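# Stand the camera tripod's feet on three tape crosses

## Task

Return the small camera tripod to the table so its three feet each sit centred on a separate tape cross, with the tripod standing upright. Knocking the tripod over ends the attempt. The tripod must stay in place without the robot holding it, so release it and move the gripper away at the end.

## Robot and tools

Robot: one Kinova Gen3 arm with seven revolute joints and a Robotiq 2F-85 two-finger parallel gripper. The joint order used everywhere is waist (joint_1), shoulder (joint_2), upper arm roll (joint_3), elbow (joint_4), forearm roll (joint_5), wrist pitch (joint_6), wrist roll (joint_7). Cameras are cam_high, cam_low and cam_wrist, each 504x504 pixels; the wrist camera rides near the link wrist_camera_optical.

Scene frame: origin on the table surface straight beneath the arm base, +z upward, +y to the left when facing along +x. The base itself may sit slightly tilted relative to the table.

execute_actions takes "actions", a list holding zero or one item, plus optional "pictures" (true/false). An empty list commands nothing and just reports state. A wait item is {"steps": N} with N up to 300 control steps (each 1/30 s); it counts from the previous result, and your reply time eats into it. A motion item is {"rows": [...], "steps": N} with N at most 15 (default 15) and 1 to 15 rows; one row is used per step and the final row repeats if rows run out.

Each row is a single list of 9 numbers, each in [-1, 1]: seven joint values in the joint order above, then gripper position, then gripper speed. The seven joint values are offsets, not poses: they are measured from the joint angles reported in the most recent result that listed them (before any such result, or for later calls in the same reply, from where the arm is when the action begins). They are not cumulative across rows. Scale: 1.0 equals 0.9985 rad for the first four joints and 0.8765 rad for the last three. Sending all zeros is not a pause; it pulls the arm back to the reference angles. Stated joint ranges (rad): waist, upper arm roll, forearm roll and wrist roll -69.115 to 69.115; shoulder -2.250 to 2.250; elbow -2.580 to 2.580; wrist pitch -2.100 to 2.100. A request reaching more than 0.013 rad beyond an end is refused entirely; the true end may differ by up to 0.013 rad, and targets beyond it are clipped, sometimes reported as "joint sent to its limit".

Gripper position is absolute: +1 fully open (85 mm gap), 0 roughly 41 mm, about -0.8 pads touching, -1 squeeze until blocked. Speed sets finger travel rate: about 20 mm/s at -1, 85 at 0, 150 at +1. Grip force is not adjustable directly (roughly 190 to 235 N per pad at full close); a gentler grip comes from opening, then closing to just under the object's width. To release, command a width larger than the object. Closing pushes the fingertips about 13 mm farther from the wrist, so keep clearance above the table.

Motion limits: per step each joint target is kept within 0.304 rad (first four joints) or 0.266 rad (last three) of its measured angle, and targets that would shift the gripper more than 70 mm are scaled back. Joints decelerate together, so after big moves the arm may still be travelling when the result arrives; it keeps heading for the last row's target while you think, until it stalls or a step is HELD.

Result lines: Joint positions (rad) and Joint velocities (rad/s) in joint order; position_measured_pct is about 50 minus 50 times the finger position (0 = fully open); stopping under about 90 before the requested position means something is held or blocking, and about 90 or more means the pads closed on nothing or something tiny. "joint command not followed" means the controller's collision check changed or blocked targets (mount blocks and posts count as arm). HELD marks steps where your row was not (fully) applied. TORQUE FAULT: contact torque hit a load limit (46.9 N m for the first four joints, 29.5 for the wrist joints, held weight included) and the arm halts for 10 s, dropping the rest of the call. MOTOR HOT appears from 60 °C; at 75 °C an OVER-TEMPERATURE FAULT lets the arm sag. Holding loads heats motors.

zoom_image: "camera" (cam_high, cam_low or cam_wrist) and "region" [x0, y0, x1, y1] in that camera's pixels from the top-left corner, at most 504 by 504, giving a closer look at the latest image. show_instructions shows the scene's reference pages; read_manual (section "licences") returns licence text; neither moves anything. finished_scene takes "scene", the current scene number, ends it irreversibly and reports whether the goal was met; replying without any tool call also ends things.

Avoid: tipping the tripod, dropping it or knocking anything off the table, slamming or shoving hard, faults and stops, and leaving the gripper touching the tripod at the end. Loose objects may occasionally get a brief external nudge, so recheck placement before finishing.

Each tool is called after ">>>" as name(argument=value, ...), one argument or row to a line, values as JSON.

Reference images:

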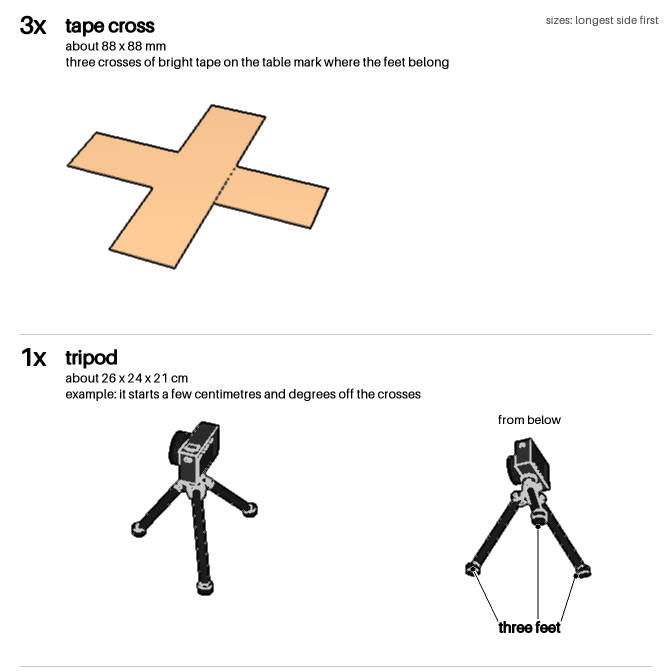

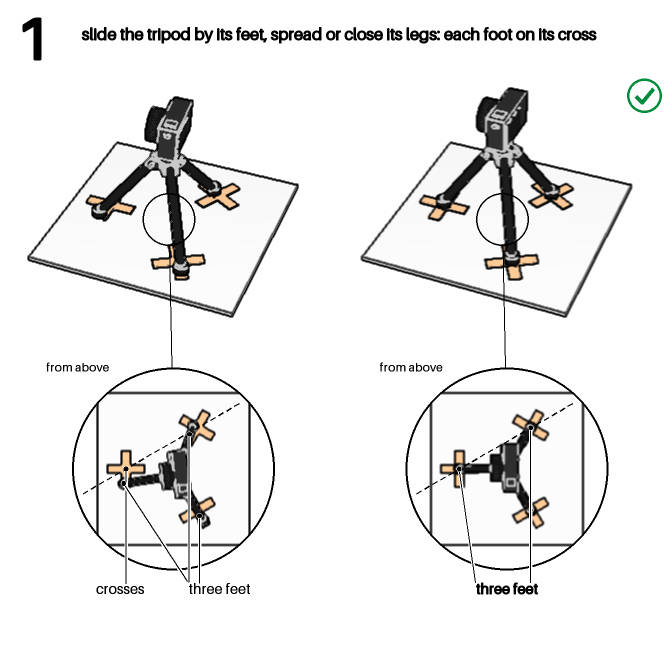

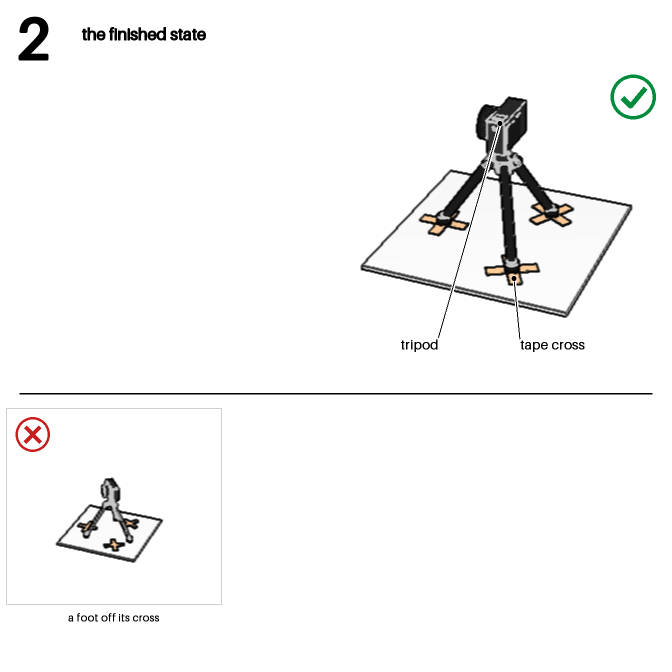

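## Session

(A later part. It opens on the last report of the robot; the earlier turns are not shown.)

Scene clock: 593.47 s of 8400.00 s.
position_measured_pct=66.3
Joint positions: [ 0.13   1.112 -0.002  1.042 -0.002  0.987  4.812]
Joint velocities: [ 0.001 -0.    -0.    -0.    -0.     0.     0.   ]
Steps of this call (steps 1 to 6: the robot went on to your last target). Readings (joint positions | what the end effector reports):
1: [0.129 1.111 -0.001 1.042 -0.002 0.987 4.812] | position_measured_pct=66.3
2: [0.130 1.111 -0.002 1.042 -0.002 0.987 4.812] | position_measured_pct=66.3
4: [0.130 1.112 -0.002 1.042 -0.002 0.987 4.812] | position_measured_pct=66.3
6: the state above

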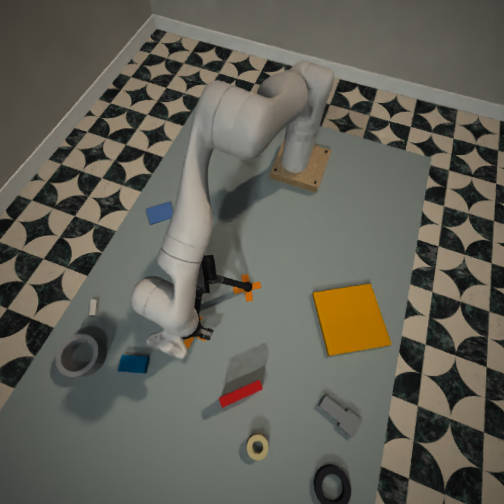

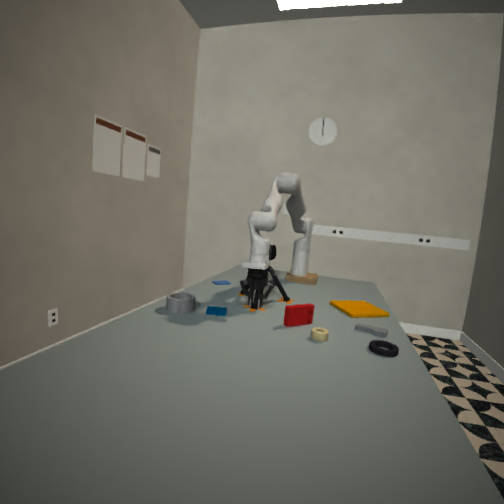

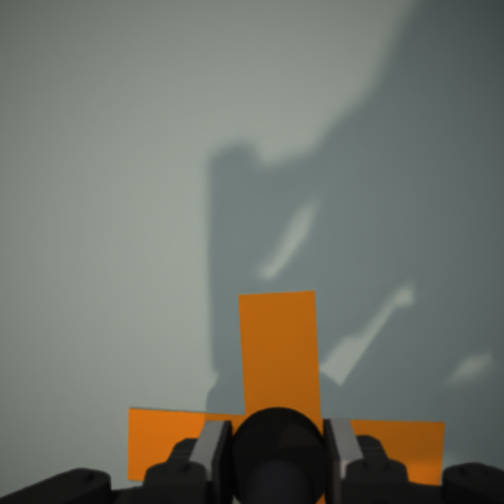

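>>> execute_actions(
  actions=[
    {"rows": [[0.0045,0,0.001,0,0.001,0,0,-0.36,0]], "steps": 10},
  ],
  pictures=false,
)

>>> execute_actions(
  actions=[
    {"rows": [[0,0,0,0,0,0,0,0.2,-0.5]], "steps": 12},
  ],
)

Scene clock: 597.03 s of 8400.00 s.
position_measured_pct=66.3
Joint positions: [ 0.132  1.112 -0.003  1.042 -0.002  0.986  4.812]
Joint velocities: [ 0.001 -0.     0.    -0.    -0.     0.001  0.001]
Steps of this call (steps 1 to 15: the robot went on to your last target; steps 16 to 90: nothing new was sent; then 0.23 s passed at rest; steps 91 to 100: all 10 steps of this action). Readings (joint positions | what the end effector reports):
91: [0.130 1.111 -0.002 1.042 -0.002 0.987 4.812] | position_measured_pct=66.3
92: [0.131 1.111 -0.003 1.042 -0.002 0.987 4.812] | position_measured_pct=66.3
94: [0.132 1.112 -0.002 1.042 -0.002 0.986 4.812] | position_measured_pct=66.3
98: [0.132 1.112 -0.003 1.042 -0.002 0.986 4.812] | position_measured_pct=66.3
100: the state above

Scene clock: 597.43 s of 8400.00 s.
position_measured_pct=49.2
Joint positions: [ 0.132  1.112 -0.003  1.042 -0.002  0.986  4.812]
Joint velocities: [ 0.001 -0.    -0.001 -0.    -0.    -0.001 -0.001]
Steps of this call (steps 1 to 12: all 12 steps of this action). Readings (joint positions | what the end effector reports):
1: [0.131 1.112 -0.003 1.042 -0.002 0.986 4.812] | position_measured_pct=66.3
2: [0.130 1.112 -0.003 1.042 -0.002 0.986 4.811] | position_measured_pct=66.3
4: [0.131 1.112 -0.003 1.042 -0.002 0.986 4.812] | position_measured_pct=63.9
8: [0.132 1.112 -0.002 1.042 -0.002 0.986 4.812] | position_measured_pct=56.7
12: the state above

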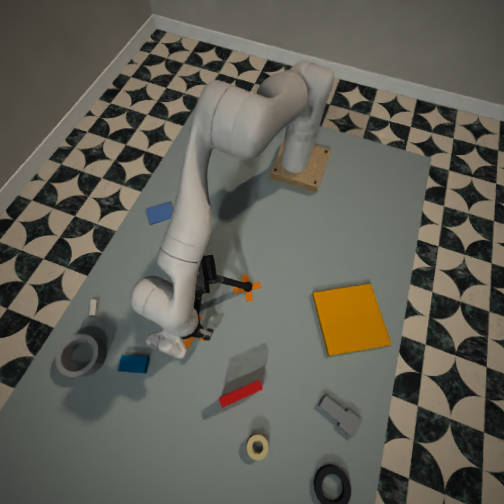

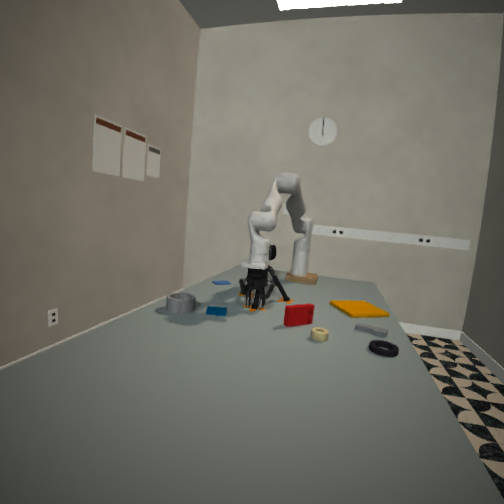

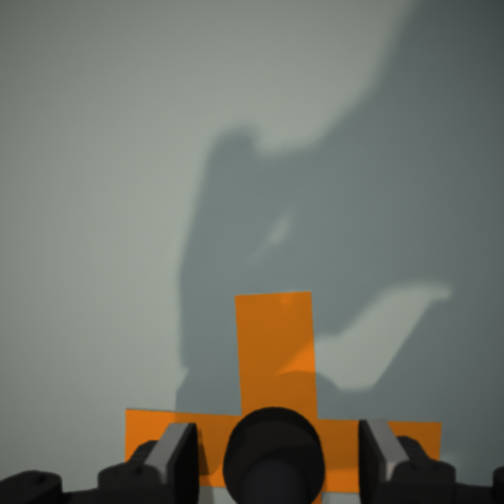

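>>> execute_actions(
  actions=[
    {"rows": [[0.007,-0.2817,0.003,-0.4827,0.002,0.8727,0.044,0.2,0]], "steps": 15},
  ],
  pictures=false,
)

>>> execute_actions(
  actions=[
    {"steps": 16},
  ],
  pictures=false,
)

Scene clock: 608.63 s of 8400.00 s.
position_measured_pct=40.1
Joint positions: [ 0.136  0.932 -0.001  0.768 -0.001  1.233  4.837]
Joint velocities: [ 0.008 -0.357  0.004 -0.744  0.002  0.802  0.047]
Steps of this call (steps 1 to 15: the robot went on to your last target; steps 16 to 90: nothing new was sent; then 7.70 s passed at rest; steps 91 to 105: all 15 steps of this action). Readings (joint positions | what the end effector reports):
91: [0.132 1.111 -0.003 1.041 -0.002 0.987 4.812] | position_measured_pct=40.1
92: [0.132 1.107 -0.003 1.038 -0.002 0.991 4.812] | position_measured_pct=40.1
94: [0.133 1.084 -0.003 1.014 -0.002 1.014 4.815] | position_measured_pct=40.1
98: [0.134 1.019 -0.002 0.932 -0.002 1.085 4.824] | position_measured_pct=40.1
105: the state above

Scene clock: 609.17 s of 8400.00 s.
position_measured_pct=40.1
Joint positions: [ 0.139  0.83   0.001  0.56  -0.001  1.751  4.85 ]
Joint velocities: [ 0.001  0.002 -0.001 -0.007 -0.     0.02   0.001]
Steps of this call (steps 1 to 16: the robot went on to your last target). Readings (joint positions | what the end effector reports):
1: [0.137 0.920 -0.001 0.743 -0.001 1.261 4.838] | position_measured_pct=40.1
2: [0.137 0.907 -0.000 0.718 -0.001 1.293 4.840] | position_measured_pct=40.1
4: [0.137 0.884 -0.000 0.669 -0.001 1.369 4.843] | position_measured_pct=40.1
8: [0.138 0.852 0.000 0.605 -0.001 1.531 4.847] | position_measured_pct=40.1
16: the state above

>>> execute_actions(
  actions=[
    {"rows": [[0,-0.4457,0,0.644,0,-0.2248,0,0.2,0]], "steps": 15},
  ],
  pictures=false,
)

>>> execute_actions(
  actions=[
    {"steps": 15},
  ],
)

Scene clock: 613.53 s of 8400.00 s.
position_measured_pct=40.1
Joint positions: [ 0.139  0.465  0.001  0.997 -0.001  1.581  4.85 ]
Joint velocities: [ 0.001 -0.52  -0.     1.242  0.    -0.188 -0.   ]
Steps of this call (steps 1 to 15: the robot went on to your last target; steps 16 to 90: nothing new was sent; then 0.87 s passed at rest; steps 91 to 105: all 15 steps of this action). Readings (joint positions | what the end effector reports):
91: [0.139 0.829 0.000 0.561 -0.001 1.751 4.850] | position_measured_pct=40.1
92: [0.139 0.824 0.000 0.567 -0.001 1.748 4.850] | position_measured_pct=40.1
94: [0.139 0.796 0.000 0.594 -0.001 1.731 4.850] | position_measured_pct=40.1
98: [0.139 0.675 0.000 0.712 -0.001 1.661 4.850] | position_measured_pct=40.1
105: the state above

Scene clock: 614.03 s of 8400.00 s.
position_measured_pct=40.1
Joint positions: [ 0.139  0.385  0.001  1.203 -0.001  1.554  4.85 ]
Joint velocities: [-0.    -0.008 -0.     0.001  0.    -0.001  0.   ]
Steps of this call (steps 1 to 15: the robot went on to your last target). Readings (joint positions | what the end effector reports):
1: [0.139 0.449 0.001 1.038 -0.001 1.575 4.850] | position_measured_pct=40.1
2: [0.139 0.435 0.001 1.077 -0.001 1.570 4.850] | position_measured_pct=40.1
4: [0.139 0.412 0.001 1.140 -0.001 1.563 4.850] | position_measured_pct=40.1
8: [0.139 0.390 0.001 1.199 -0.001 1.555 4.850] | position_measured_pct=40.1
15: the state above

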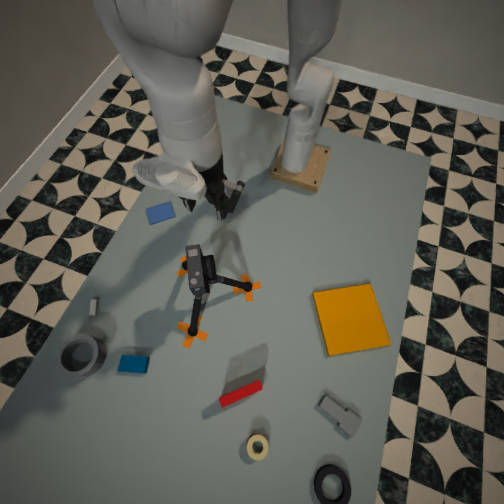

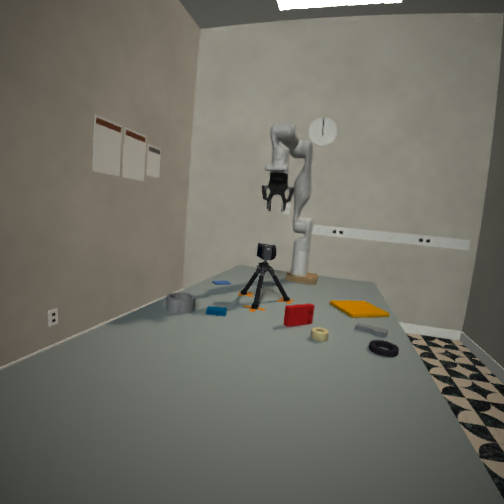

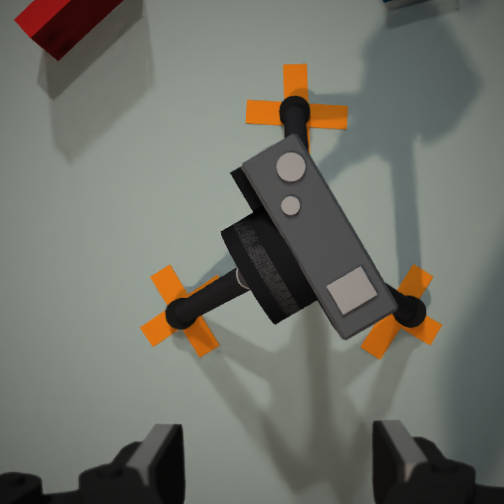

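>>> zoom_image(
  camera="cam_wrist",
  region=[340, 250, 460, 370],
)

>>> zoom_image(
  camera="cam_wrist",
  region=[125, 250, 245, 370],
)

>>> zoom_image(
  camera="cam_wrist",
  region=[237, 55, 357, 175],
)

Region (340, 250, 460, 370) of cam_wrist's 504x504 image, scaled by 4.200.

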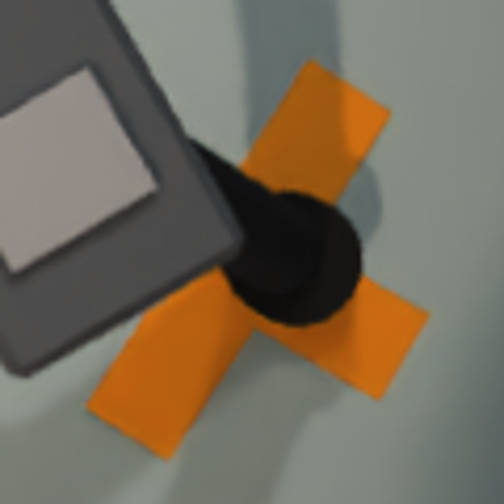

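Region (125, 250, 245, 370) of cam_wrist's 504x504 image, scaled by 4.200.

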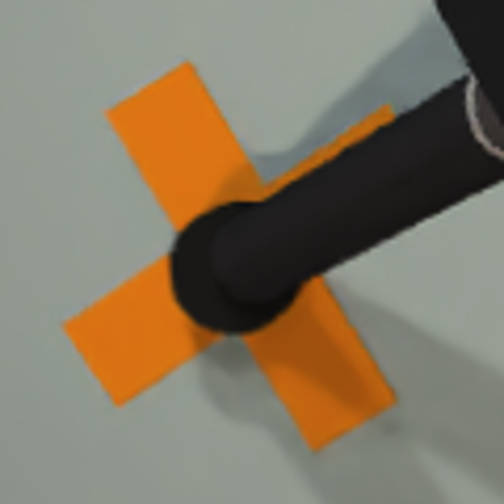

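Region (237, 55, 357, 175) of cam_wrist's 504x504 image, scaled by 4.200.

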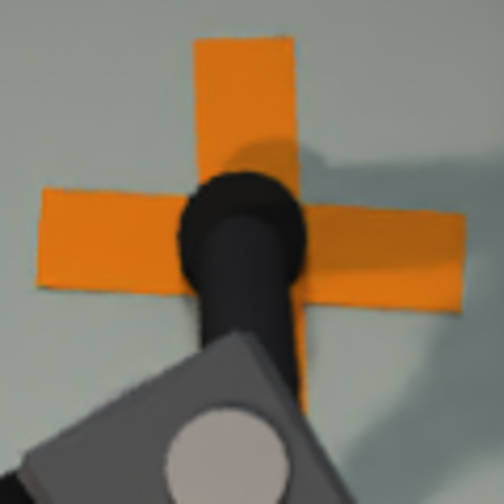

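>>> execute_actions(
  actions=[
    {"rows": [[0.265,0,0,0,0,0,-1.0,-1,0]], "steps": 15},
  ],
  pictures=false,
)

>>> execute_actions(
  actions=[
    {"steps": 16},
  ],
  pictures=false,
)

>>> execute_actions(
  actions=[
    {"rows": [[0,0.3615,0,0.3496,0,-0.8106,-0.259,-1,0]], "steps": 15},
  ],
  pictures=false,
)

>>> execute_actions(
  actions=[
    {"steps": 18},
  ],
)

Scene clock: 650.83 s of 8400.00 s.
position_measured_pct=76.6
Joint positions: [ 0.373  0.385  0.001  1.203 -0.     1.554  4.414]
Joint velocities: [ 0.19  -0.    -0.004 -0.    -0.002  0.001 -1.216]
From where the robot then was, a joint's target lay farther than a number of 1.0 reaches, so one or more steps of this call were cut to that.
Steps of this call (steps 1 to 15: the robot went on to your last target; steps 16 to 90: nothing new was sent; then 33.30 s passed at rest; steps 91 to 105: all 15 steps of this action). Readings (joint positions | what the end effector reports):
91: [0.140 0.385 0.000 1.203 -0.001 1.554 4.850] | position_measured_pct=40.1
92: [0.146 0.385 -0.001 1.203 -0.001 1.554 4.846] | position_measured_pct=40.5
94: [0.175 0.385 -0.002 1.203 -0.002 1.554 4.821] | position_measured_pct=44.4
98: [0.280 0.385 0.000 1.203 -0.000 1.554 4.698] | position_measured_pct=55.6
105: the state above

Scene clock: 651.37 s of 8400.00 s.
position_measured_pct=91.7
Joint positions: [ 0.403  0.385  0.001  1.203 -0.001  1.554  3.974]
Joint velocities: [ 0.003 -0.    -0.001  0.    -0.    -0.     0.001]
Steps of this call (steps 1 to 16: the robot went on to your last target). Readings (joint positions | what the end effector reports):
1: [0.379 0.385 0.001 1.203 -0.000 1.554 4.373] | position_measured_pct=79.8
2: [0.383 0.385 0.001 1.203 -0.000 1.554 4.332] | position_measured_pct=82.5
4: [0.390 0.385 0.001 1.203 -0.000 1.554 4.251] | position_measured_pct=88.5
8: [0.399 0.385 0.001 1.203 -0.000 1.554 4.088] | position_measured_pct=91.7
16: the state above

Scene clock: 651.87 s of 8400.00 s.
position_measured_pct=91.7
Joint positions: [ 0.403  0.658  0.001  1.467 -0.001  1.232  3.801]
Joint velocities: [-0.001  0.524 -0.     0.537 -0.    -1.206 -0.334]
Steps of this call (steps 1 to 15: all 15 steps of this action). Readings (joint positions | what the end effector reports):
1: [0.403 0.386 0.001 1.204 -0.001 1.554 3.973] | position_measured_pct=91.7
2: [0.403 0.391 0.001 1.208 -0.001 1.550 3.970] | position_measured_pct=91.7
4: [0.403 0.418 0.001 1.232 -0.000 1.528 3.952] | position_measured_pct=91.7
8: [0.403 0.506 0.001 1.318 -0.001 1.449 3.894] | position_measured_pct=91.7
15: the state above

Scene clock: 652.47 s of 8400.00 s.
position_measured_pct=91.7
Joint positions: [ 0.403  0.746  0.001  1.552 -0.001  0.843  3.747]
Joint velocities: [ 0.     0.002 -0.     0.    -0.     0.002  0.   ]
Steps of this call (steps 1 to 18: the robot went on to your last target). Readings (joint positions | what the end effector reports):
1: [0.403 0.674 0.001 1.483 -0.001 1.192 3.790] | position_measured_pct=91.7
2: [0.403 0.688 0.000 1.497 -0.001 1.151 3.782] | position_measured_pct=91.7
4: [0.403 0.708 0.001 1.517 -0.001 1.070 3.769] | position_measured_pct=91.7
8: [0.403 0.735 0.001 1.543 -0.001 0.909 3.753] | position_measured_pct=91.7
18: the state above

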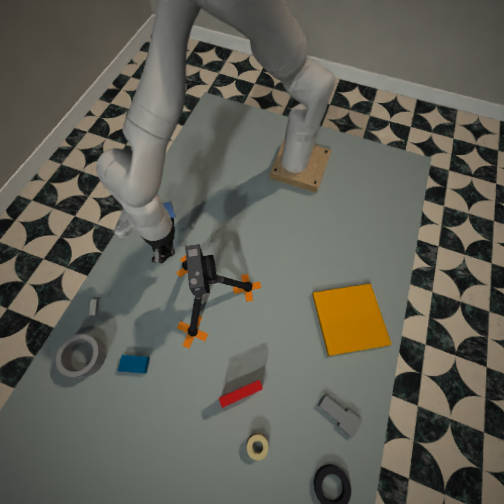

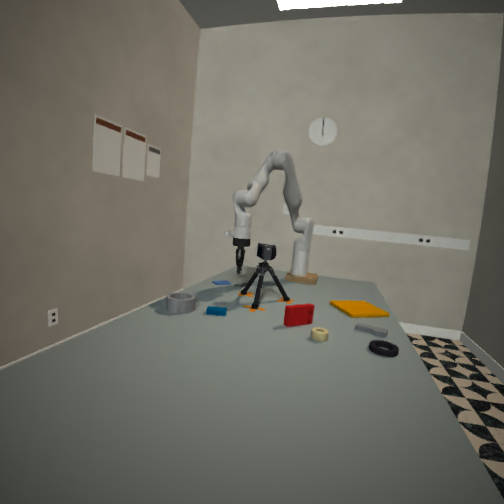

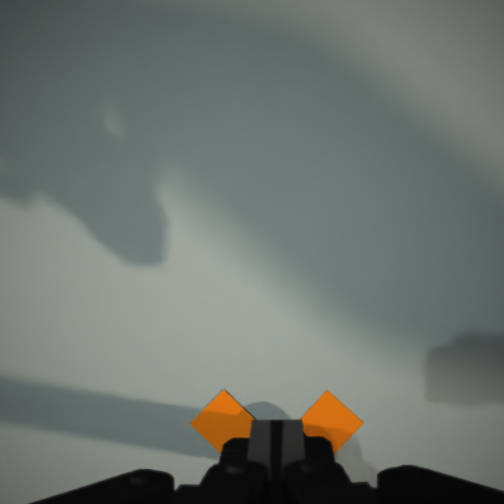

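>>> execute_actions(
  actions=[
    {"rows": [[0,0.1424,0,0.0367,0,-0.2033,0,-1,0]], "steps": 15},
  ],
  pictures=false,
)

>>> execute_actions(
  actions=[
    {"steps": 5},
  ],
)

Scene clock: 658.53 s of 8400.00 s.
position_measured_pct=91.7
Joint positions: [ 0.403  0.887  0.001  1.589 -0.001  0.665  3.747]
Joint velocities: [ 0.001  0.016  0.001 -0.001 -0.    -0.    -0.   ]
Steps of this call (steps 1 to 15: the robot went on to your last target; steps 16 to 90: nothing new was sent; then 2.57 s passed at rest; steps 91 to 105: all 15 steps of this action). Readings (joint positions | what the end effector reports):
91: [0.403 0.747 0.001 1.552 -0.001 0.843 3.747] | position_measured_pct=91.7
92: [0.403 0.753 0.001 1.553 -0.001 0.837 3.747] | position_measured_pct=91.7
94: [0.403 0.780 0.001 1.559 -0.000 0.806 3.747] | position_measured_pct=91.7
98: [0.403 0.866 0.000 1.583 -0.001 0.695 3.747] | position_measured_pct=91.7
105: the state above

Scene clock: 658.70 s of 8400.00 s.
position_measured_pct=91.7
Joint positions: [ 0.403  0.888  0.001  1.589 -0.001  0.665  3.747]
Joint velocities: [-0.001  0.003  0.     0.     0.    -0.001  0.   ]
Steps of this call (steps 1 to 5: the robot went on to your last target). Readings (joint positions | what the end effector reports):
1: [0.403 0.887 0.001 1.589 -0.001 0.665 3.747] | position_measured_pct=91.7
2: [0.403 0.887 0.001 1.589 -0.001 0.665 3.747] | position_measured_pct=91.7
4: [0.403 0.888 0.001 1.589 -0.001 0.665 3.747] | position_measured_pct=91.7
5: the state above

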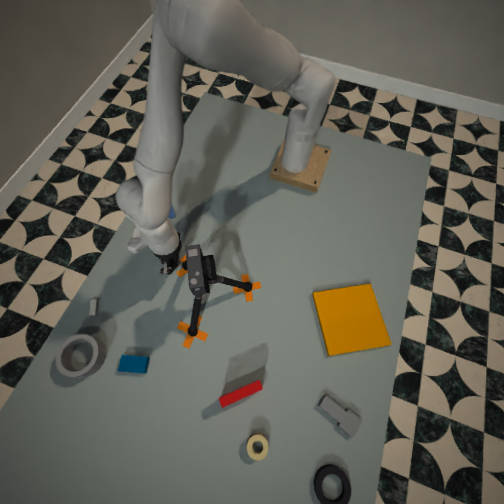

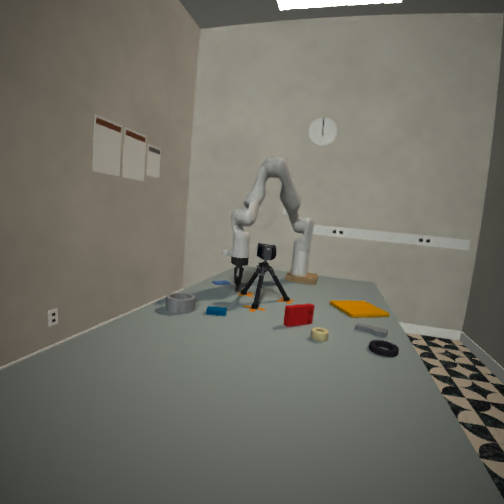

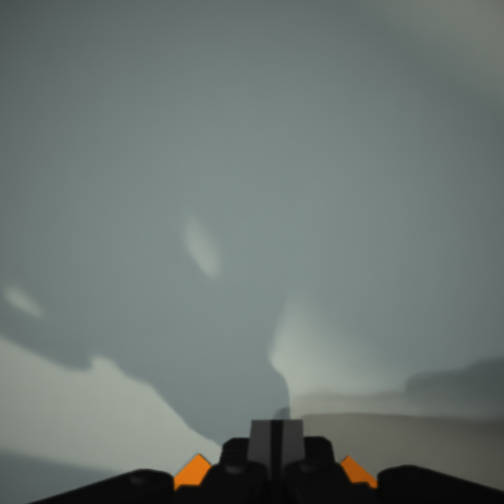

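>>> execute_actions(
  actions=[
    {"rows": [[-0.0029,-0.0016,0,0.0043,0,-0.0031,-0.0035,-1,0],[-0.0058,-0.0031,0,0.0085,0,-0.0062,-0.0069,-1,0],[-0.0088,-0.0047,0,0.0128,0,-0.0093,-0.0104,-1,0],[-0.0117,-0.0063,0,0.0171,0,-0.0124,-0.0138,-1,0],[-0.0135,-0.0072,0,0.0197,0,-0.0143,-0.0159,-1,0],[-0.0152,-0.0082,0,0.0222,0,-0.0162,-0.0179,-1,0],[-0.017,-0.0091,0,0.0248,0,-0.018,-0.02,-1,0],[-0.0187,-0.01,0,0.0273,0,-0.0199,-0.0221,-1,0],[-0.0204,-0.011,0,0.0299,0,-0.0218,-0.0242,-1,0],[-0.0222,-0.0119,0,0.0325,0,-0.0236,-0.0262,-1,0],[-0.0239,-0.0129,0,0.035,0,-0.0255,-0.0283,-1,0],[-0.0257,-0.0138,0,0.0376,0,-0.0274,-0.0304,-1,0],[-0.0274,-0.0148,0,0.0401,0,-0.0292,-0.0324,-1,0],[-0.0292,-0.0157,0,0.0427,0,-0.0311,-0.0345,-1,0]], "steps": 15},
  ],
  pictures=false,
)

>>> execute_actions(
  actions=[
    {"steps": 6},
  ],
)

Scene clock: 667.93 s of 8400.00 s.
position_measured_pct=91.7
Joint positions: [0.377 0.873 0.002 1.63  0.001 0.638 3.717]
Joint velocities: [-0.021 -0.011 -0.01   0.045 -0.002 -0.021 -0.034]
Steps of this call (steps 1 to 15: the robot went on to your last target; steps 16 to 90: nothing new was sent; then 5.73 s passed at rest; steps 91 to 105: all 15 steps of this action). Readings (joint positions | what the end effector reports):
91: [0.402 0.888 0.001 1.589 -0.000 0.665 3.746] | position_measured_pct=91.7
92: [0.400 0.886 0.001 1.592 -0.000 0.663 3.745] | position_measured_pct=91.7
94: [0.395 0.884 0.001 1.600 -0.000 0.658 3.739] | position_measured_pct=91.7
98: [0.388 0.879 0.002 1.612 0.001 0.649 3.730] | position_measured_pct=91.7
105: the state above

Scene clock: 668.13 s of 8400.00 s.
position_measured_pct=91.7
Joint positions: [0.376 0.872 0.002 1.631 0.001 0.637 3.716]
Joint velocities: [-0.001 -0.     0.002 -0.     0.    -0.002  0.   ]
Steps of this call (steps 1 to 6: the robot went on to your last target). Readings (joint positions | what the end effector reports):
1: [0.376 0.872 0.002 1.630 0.000 0.638 3.717] | position_measured_pct=91.7
2: [0.376 0.872 0.002 1.631 0.000 0.638 3.717] | position_measured_pct=91.7
4: [0.376 0.872 0.002 1.631 0.001 0.638 3.716] | position_measured_pct=91.7
6: the state above

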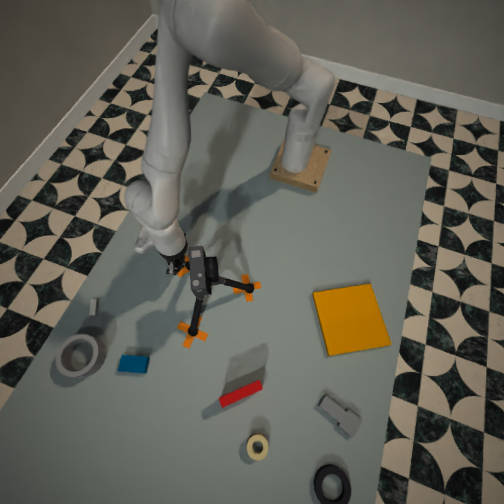

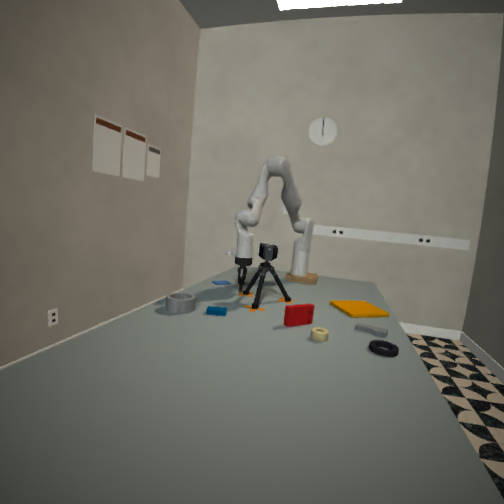

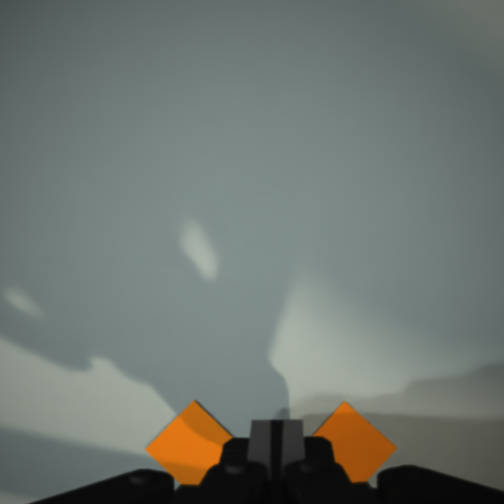

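>>> execute_actions(
  actions=[
    {"rows": [[0.0135,0.008,0,-0.021,0,0.016,0.017,-1,0],[0.027,0.016,-0.002,-0.042,-0.001,0.032,0.035,-1,0],[0.027,0.016,-0.002,-0.042,-0.001,0.032,0.035,-1,0],[0.027,0.016,-0.002,-0.042,-0.001,0.032,0.035,-1,0],[0.027,0.016,-0.002,-0.042,-0.001,0.032,0.035,-1,0],[0.027,-0.4877,-0.002,-0.4286,-0.001,1.0,0.3,-1,0]], "steps": 15},
  ],
  pictures=false,
)

>>> execute_actions(
  actions=[
    {"steps": 25},
  ],
  pictures=false,
)

Scene clock: 672.97 s of 8400.00 s.
position_measured_pct=91.7
Joint positions: [ 0.402  0.739  0.001  1.441 -0.     0.798  3.846]
Joint velocities: [ 0.001 -0.61  -0.001 -0.531 -0.     0.527  0.297]
From where the robot then was, a joint's target lay farther than a number of 1.0 reaches, so one or more steps of this call were cut to that.
Steps of this call (steps 1 to 15: the robot went on to your last target; steps 16 to 90: nothing new was sent; then 1.33 s passed at rest; steps 91 to 105: all 15 steps of this action). Readings (joint positions | what the end effector reports):
91: [0.377 0.872 0.002 1.630 0.001 0.638 3.717] | position_measured_pct=91.7
92: [0.381 0.875 0.001 1.626 -0.000 0.641 3.720] | position_measured_pct=91.7
94: [0.396 0.884 -0.000 1.603 -0.000 0.656 3.736] | position_measured_pct=91.7
98: [0.401 0.873 0.001 1.572 -0.000 0.682 3.761] | position_measured_pct=91.7
105: the state above

Scene clock: 673.80 s of 8400.00 s.
position_measured_pct=91.7
Joint positions: [ 0.403  0.386  0.001  1.203 -0.     1.514  3.979]
Joint velocities: [-0.001 -0.005 -0.002 -0.002 -0.     0.009  0.   ]
Steps of this call (steps 1 to 25: the robot went on to your last target). Readings (joint positions | what the end effector reports):
1: [0.402 0.718 0.001 1.424 -0.000 0.816 3.855] | position_measured_pct=91.7
2: [0.402 0.697 0.001 1.407 -0.000 0.834 3.864] | position_measured_pct=91.7
4: [0.402 0.654 0.001 1.377 -0.000 0.872 3.881] | position_measured_pct=91.7
8: [0.402 0.565 0.001 1.319 -0.000 0.964 3.914] | position_measured_pct=91.7
25: the state above

>>> execute_actions(
  actions=[
    {"rows": [[-0.2644,-0.001,0,0,0,0.0456,0.994,0.2,0]], "steps": 15},
  ],
  pictures=false,
)

>>> execute_actions(
  actions=[
    {"steps": 18},
  ],
)

Scene clock: 676.57 s of 8400.00 s.
position_measured_pct=55.2
Joint positions: [ 0.169  0.385 -0.     1.203 -0.001  1.55   4.416]
Joint velocities: [-0.189 -0.001  0.004  0.     0.002  0.026  1.216]
Steps of this call (steps 1 to 30: the robot went on to your last target; steps 31 to 68: nothing new was sent; steps 69 to 83: all 15 steps of this action). Readings (joint positions | what the end effector reports):
69: [0.402 0.385 0.001 1.203 -0.000 1.514 3.980] | position_measured_pct=91.7
70: [0.396 0.385 0.002 1.203 0.001 1.515 3.984] | position_measured_pct=91.7
72: [0.367 0.385 0.003 1.203 0.001 1.518 4.009] | position_measured_pct=87.3
76: [0.262 0.385 0.001 1.203 -0.001 1.534 4.132] | position_measured_pct=75.8
83: the state above

Scene clock: 677.17 s of 8400.00 s.
position_measured_pct=40.1
Joint positions: [ 0.139  0.385  0.001  1.203 -0.     1.554  4.851]
Joint velocities: [-0.001 -0.     0.001  0.001  0.    -0.003  0.001]
Steps of this call (steps 1 to 18: the robot went on to your last target). Readings (joint positions | what the end effector reports):
1: [0.164 0.385 -0.000 1.203 -0.001 1.551 4.457] | position_measured_pct=52.0
2: [0.159 0.385 0.000 1.203 -0.001 1.551 4.498] | position_measured_pct=48.8
4: [0.152 0.385 0.000 1.203 -0.000 1.552 4.579] | position_measured_pct=43.3
8: [0.144 0.385 0.000 1.203 -0.000 1.553 4.742] | position_measured_pct=40.1
18: the state above

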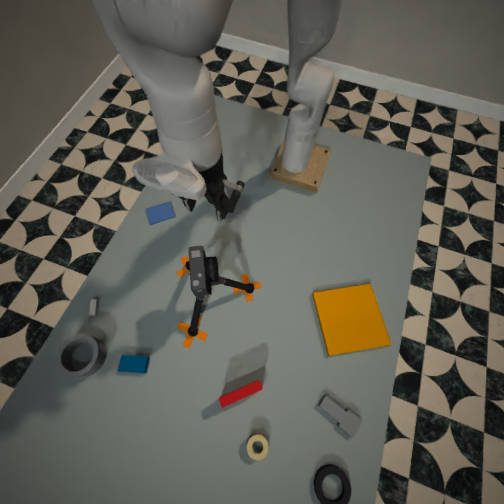

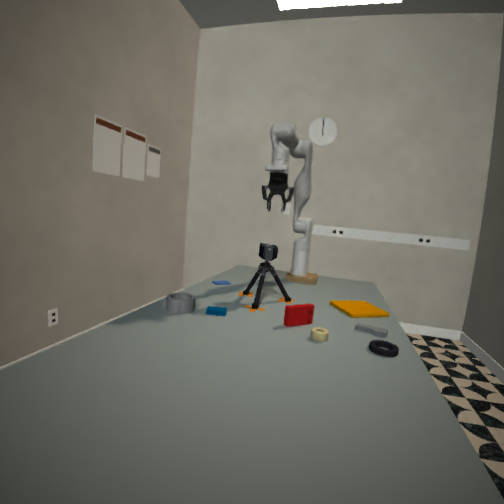

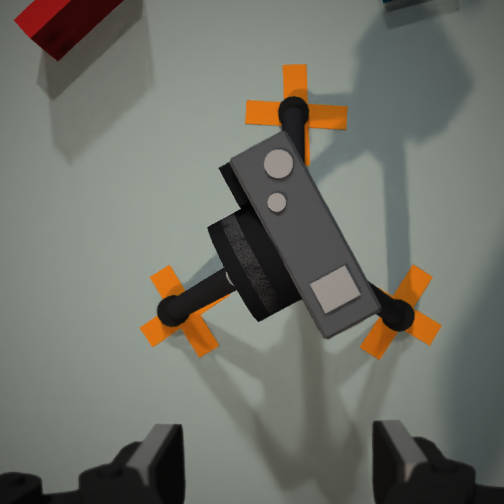

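>>> execute_actions(
  actions=[
    {"rows": [[-0.1937,0,0,0,0,0,1.0,1,0]], "steps": 15},
  ],
  pictures=false,
)

>>> execute_actions(
  actions=[
    {"steps": 16},
  ],
  pictures=false,
)

>>> execute_actions(
  actions=[
    {"rows": [[0,0.2705,0,0.5515,0,-0.9369,1.0,1,0]], "steps": 15},
  ],
  pictures=false,
)

>>> execute_actions(
  actions=[
    {"steps": 20},
  ],
  pictures=false,
)

>>> execute_actions(
  actions=[
    {"rows": [[0,0,0,0,0,0,0.096,1,0]], "steps": 12},
  ],
)

Scene clock: 707.13 s of 8400.00 s.
position_measured_pct=3.6
Joint positions: [-0.036  0.385  0.     1.203 -0.001  1.554  5.323]
Joint velocities: [-0.115 -0.001  0.002 -0.     0.001  0.001  1.215]
From where the robot then was, a joint's target lay farther than a number of 1.0 reaches, so one or more steps of this call were cut to that.
Steps of this call (steps 1 to 15: the robot went on to your last target; steps 16 to 90: nothing new was sent; then 26.47 s passed at rest; steps 91 to 105: all 15 steps of this action). Readings (joint positions | what the end effector reports):
91: [0.138 0.385 0.001 1.203 -0.000 1.554 4.851] | position_measured_pct=40.1
92: [0.132 0.385 0.002 1.203 0.001 1.554 4.857] | position_measured_pct=39.7
94: [0.103 0.385 0.003 1.203 0.001 1.554 4.892] | position_measured_pct=35.7
98: [0.022 0.385 -0.001 1.203 -0.001 1.554 5.039] | position_measured_pct=24.2
105: the state above

Scene clock: 707.67 s of 8400.00 s.
position_measured_pct=0.0
Joint positions: [-0.054  0.385  0.001  1.203 -0.     1.554  5.727]
Joint velocities: [-0.001 -0.     0.001 -0.    -0.    -0.    -0.   ]
Steps of this call (steps 1 to 16: the robot went on to your last target). Readings (joint positions | what the end effector reports):
1: [-0.039 0.385 0.000 1.203 -0.000 1.554 5.364] | position_measured_pct=2.0
2: [-0.042 0.385 0.000 1.203 -0.000 1.554 5.405] | position_measured_pct=0.8
4: [-0.046 0.385 0.000 1.203 -0.000 1.554 5.486] | position_measured_pct=0.4
8: [-0.052 0.385 0.000 1.203 -0.000 1.554 5.648] | position_measured_pct=0.0
16: the state above

Scene clock: 708.17 s of 8400.00 s.
position_measured_pct=0.0
Joint positions: [-0.054  0.578  0.     1.53  -0.     1.264  6.015]
Joint velocities: [ 0.001  0.321  0.001  0.931  0.    -0.904  0.902]
Steps of this call (steps 1 to 15: all 15 steps of this action). Readings (joint positions | what the end effector reports):
1: [-0.054 0.386 0.001 1.204 -0.000 1.553 5.728] | position_measured_pct=0.0
2: [-0.054 0.390 0.001 1.208 -0.000 1.550 5.731] | position_measured_pct=0.0
4: [-0.054 0.413 0.001 1.232 -0.000 1.528 5.753] | position_measured_pct=0.0
8: [-0.054 0.487 0.001 1.329 -0.000 1.443 5.838] | position_measured_pct=0.0
15: the state above

Scene clock: 708.83 s of 8400.00 s.
position_measured_pct=0.0
Joint positions: [-0.054  0.655  0.001  1.754 -0.     0.733  6.604]
Joint velocities: [0.    0.002 0.    0.004 0.    0.    0.   ]
Steps of this call (steps 1 to 20: the robot went on to your last target). Readings (joint positions | what the end effector reports):
1: [-0.054 0.589 0.001 1.561 -0.000 1.232 6.048] | position_measured_pct=0.0
2: [-0.054 0.600 0.001 1.593 -0.000 1.195 6.085] | position_measured_pct=0.0
4: [-0.054 0.619 0.000 1.647 -0.000 1.115 6.165] | position_measured_pct=0.0
8: [-0.054 0.640 0.001 1.711 -0.000 0.953 6.328] | position_measured_pct=0.0
20: the state above

Scene clock: 709.23 s of 8400.00 s.
position_measured_pct=0.0
Joint positions: [-0.054  0.655  0.001  1.754 -0.     0.733  6.688]
Joint velocities: [ 0.001  0.     0.    -0.    -0.     0.001  0.   ]
Steps of this call (steps 1 to 12: all 12 steps of this action). Readings (joint positions | what the end effector reports):
1: [-0.054 0.655 0.001 1.754 -0.000 0.733 6.605] | position_measured_pct=0.0
2: [-0.054 0.655 0.001 1.754 -0.000 0.733 6.613] | position_measured_pct=0.0
4: [-0.054 0.655 0.001 1.754 -0.000 0.733 6.656] | position_measured_pct=0.0
8: [-0.054 0.655 0.001 1.754 -0.000 0.733 6.688] | position_measured_pct=0.0
12: the state above

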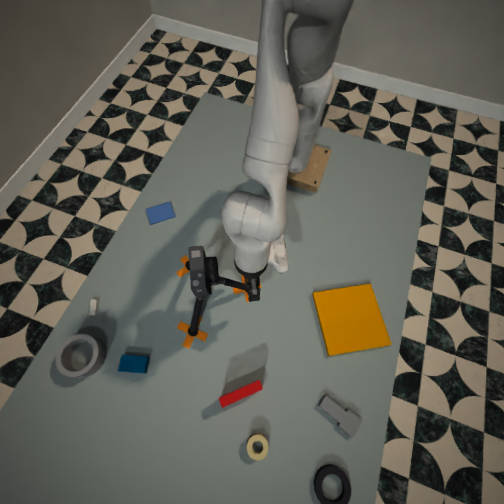

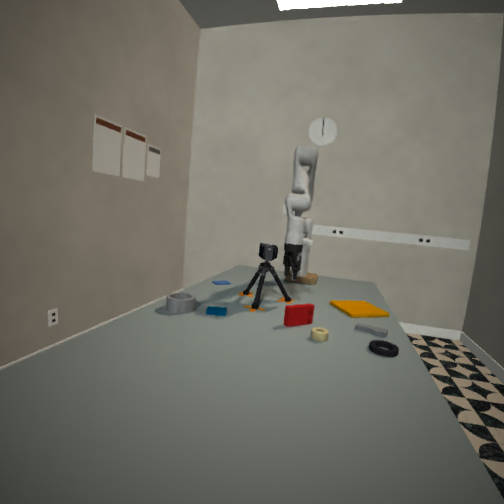

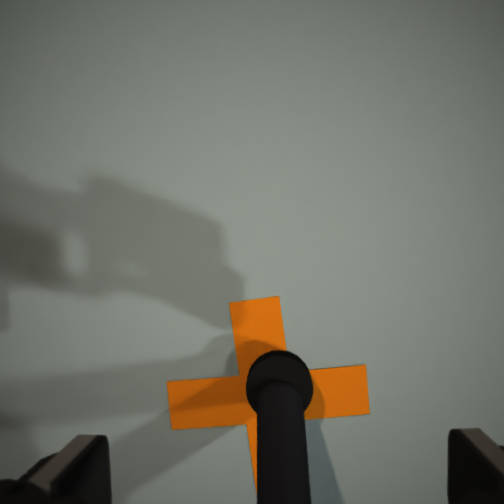

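>>> execute_actions(
  actions=[
    {"rows": [[0,0.1713,0,0.0377,0,-0.2385,0,0.3,0]], "steps": 15},
  ],
  pictures=false,
)

>>> execute_actions(
  actions=[
    {"steps": 4},
  ],
  pictures=false,
)

>>> execute_actions(
  actions=[
    {"rows": [[0,0,0,0,0,0,0,-0.36,0]], "steps": 15},
  ],
)

Scene clock: 716.83 s of 8400.00 s.
position_measured_pct=33.7
Joint positions: [-0.054  0.823  0.001  1.791 -0.     0.524  6.688]
Joint velocities: [ 0.     0.024  0.    -0.001  0.    -0.     0.001]
Steps of this call (steps 1 to 15: the robot went on to your last target; steps 16 to 90: nothing new was sent; then 4.10 s passed at rest; steps 91 to 105: all 15 steps of this action). Readings (joint positions | what the end effector reports):
91: [-0.054 0.656 0.001 1.754 -0.000 0.732 6.688] | position_measured_pct=0.0
92: [-0.054 0.661 0.001 1.754 -0.000 0.727 6.688] | position_measured_pct=0.4
94: [-0.054 0.689 0.001 1.759 -0.000 0.696 6.688] | position_measured_pct=4.4
98: [-0.054 0.787 0.000 1.782 -0.000 0.574 6.688] | position_measured_pct=15.9
105: the state above

Scene clock: 716.97 s of 8400.00 s.
position_measured_pct=34.9
Joint positions: [-0.054  0.825  0.001  1.791 -0.     0.524  6.688]
Joint velocities: [0.001 0.008 0.    0.    0.    0.    0.001]
Steps of this call (steps 1 to 4: the robot went on to your last target). Readings (joint positions | what the end effector reports):
1: [-0.054 0.824 0.001 1.791 -0.000 0.524 6.688] | position_measured_pct=34.1
2: [-0.054 0.824 0.001 1.791 -0.000 0.524 6.688] | position_measured_pct=34.5
4: the state above

Scene clock: 717.47 s of 8400.00 s.
position_measured_pct=66.3
Joint positions: [-0.054  0.825  0.001  1.792 -0.     0.524  6.688]
Joint velocities: [ 0.    -0.001 -0.001  0.002  0.     0.001  0.   ]
Steps of this call (steps 1 to 15: all 15 steps of this action). Readings (joint positions | what the end effector reports):
1: [-0.054 0.825 0.001 1.791 -0.000 0.524 6.688] | position_measured_pct=34.9
2: [-0.054 0.825 0.001 1.791 -0.000 0.524 6.688] | position_measured_pct=35.3
4: [-0.054 0.825 0.001 1.791 -0.000 0.524 6.688] | position_measured_pct=39.3
8: [-0.054 0.825 0.001 1.791 -0.000 0.524 6.688] | position_measured_pct=50.8
15: the state above

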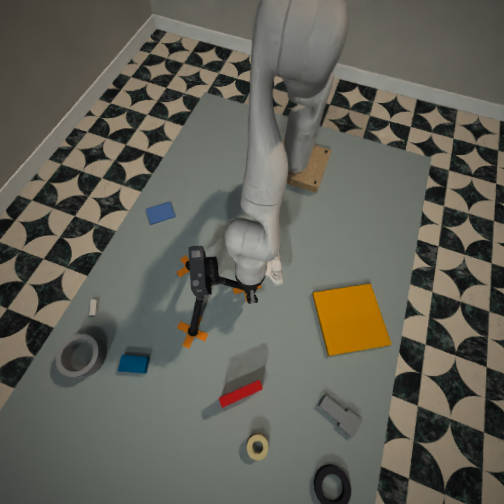

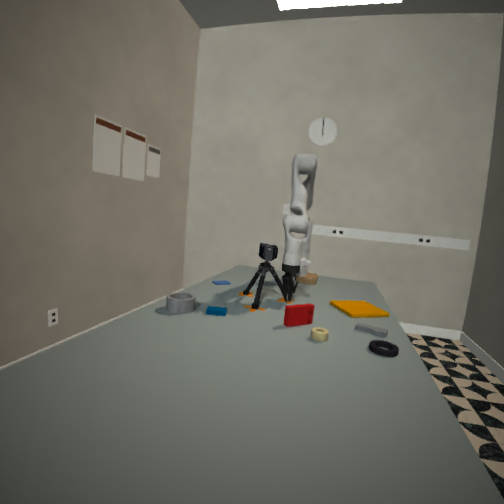

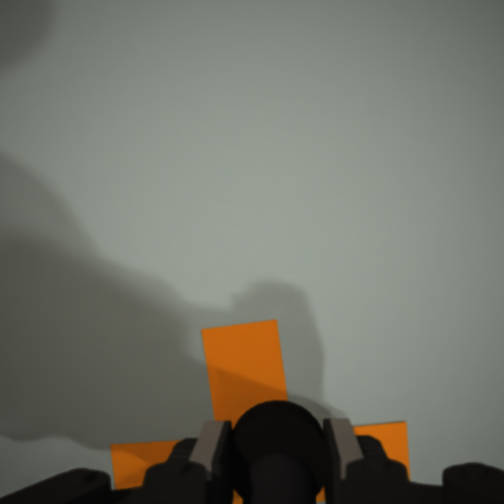

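>>> execute_actions(
  actions=[
    {"rows": [[0,0,0,0,0,0,0,-0.45,0],[0,0,0,0,0,0,0,-0.45,0],[0,0,0,0,0,0,0,-0.45,0],[0.0027,0,0,0,0,0,0.003,-0.45,0],[0.0054,0,0,0,0,0,0.006,-0.45,0],[0.0081,0,0,0,0,0,0.009,-0.45,0],[0.0108,0,0,0,0,0,0.012,-0.45,0],[0.0135,0,0,0,0,0,0.015,-0.45,0],[0.0162,0,0,0,0,0,0.018,-0.45,0],[0.0189,0,0,0,0,0,0.021,-0.45,0],[0.0216,0,0,0,0,0,0.024,-0.45,0],[0.0243,0,0,0,0,0,0.027,-0.45,0],[0.027,0,0,0,0,0,0.029,-0.45,0]], "steps": 15},
  ],
  pictures=false,
)

>>> execute_actions(
  actions=[
    {"steps": 6},
  ],
)

Scene clock: 728.00 s of 8400.00 s.
position_measured_pct=68.7
Joint positions: [-0.031  0.824 -0.002  1.791 -0.001  0.524  6.714]
Joint velocities: [ 0.01  -0.001  0.01  -0.002  0.002 -0.001  0.011]
Steps of this call (steps 1 to 15: the robot went on to your last target; steps 16 to 90: nothing new was sent; then 7.03 s passed at rest; steps 91 to 105: all 15 steps of this action). Readings (joint positions | what the end effector reports):
91: [-0.054 0.824 0.001 1.792 -0.000 0.524 6.688] | position_measured_pct=66.3
92: [-0.054 0.824 0.001 1.792 -0.000 0.525 6.688] | position_measured_pct=66.7
94: [-0.053 0.824 0.000 1.792 -0.000 0.525 6.688] | position_measured_pct=68.7
98: [-0.046 0.824 -0.003 1.792 -0.002 0.525 6.697] | position_measured_pct=68.7
105: the state above

Scene clock: 728.20 s of 8400.00 s.
position_measured_pct=68.7
Joint positions: [-0.03   0.824 -0.002  1.791 -0.001  0.524  6.714]
Joint velocities: [ 0.001 -0.    -0.001 -0.    -0.     0.001  0.001]
Steps of this call (steps 1 to 6: the robot went on to your last target). Readings (joint positions | what the end effector reports):
1: [-0.031 0.824 -0.002 1.791 -0.001 0.524 6.714] | position_measured_pct=68.7
2: [-0.031 0.824 -0.002 1.791 -0.001 0.524 6.714] | position_measured_pct=68.7
4: [-0.030 0.824 -0.002 1.791 -0.001 0.524 6.714] | position_measured_pct=68.7
6: the state above

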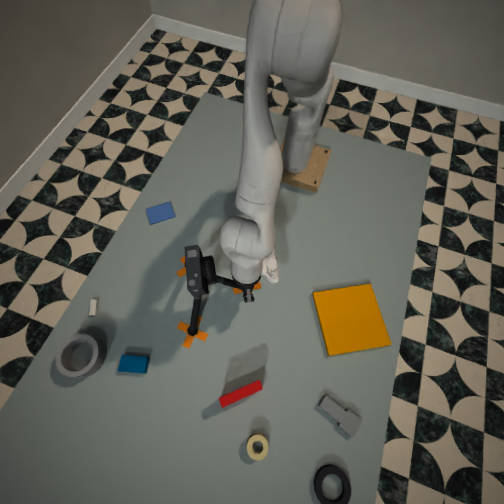

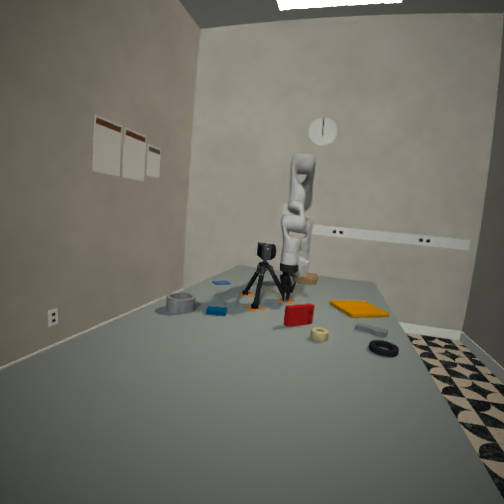

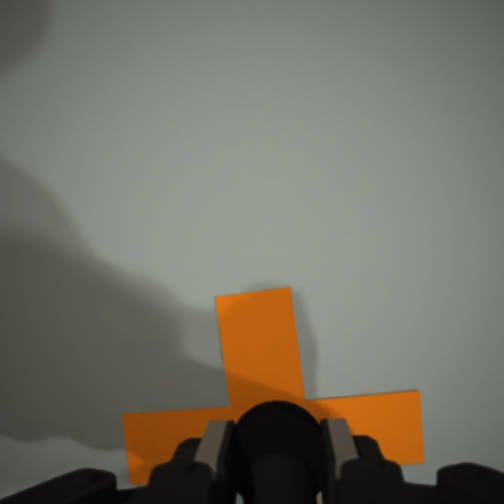

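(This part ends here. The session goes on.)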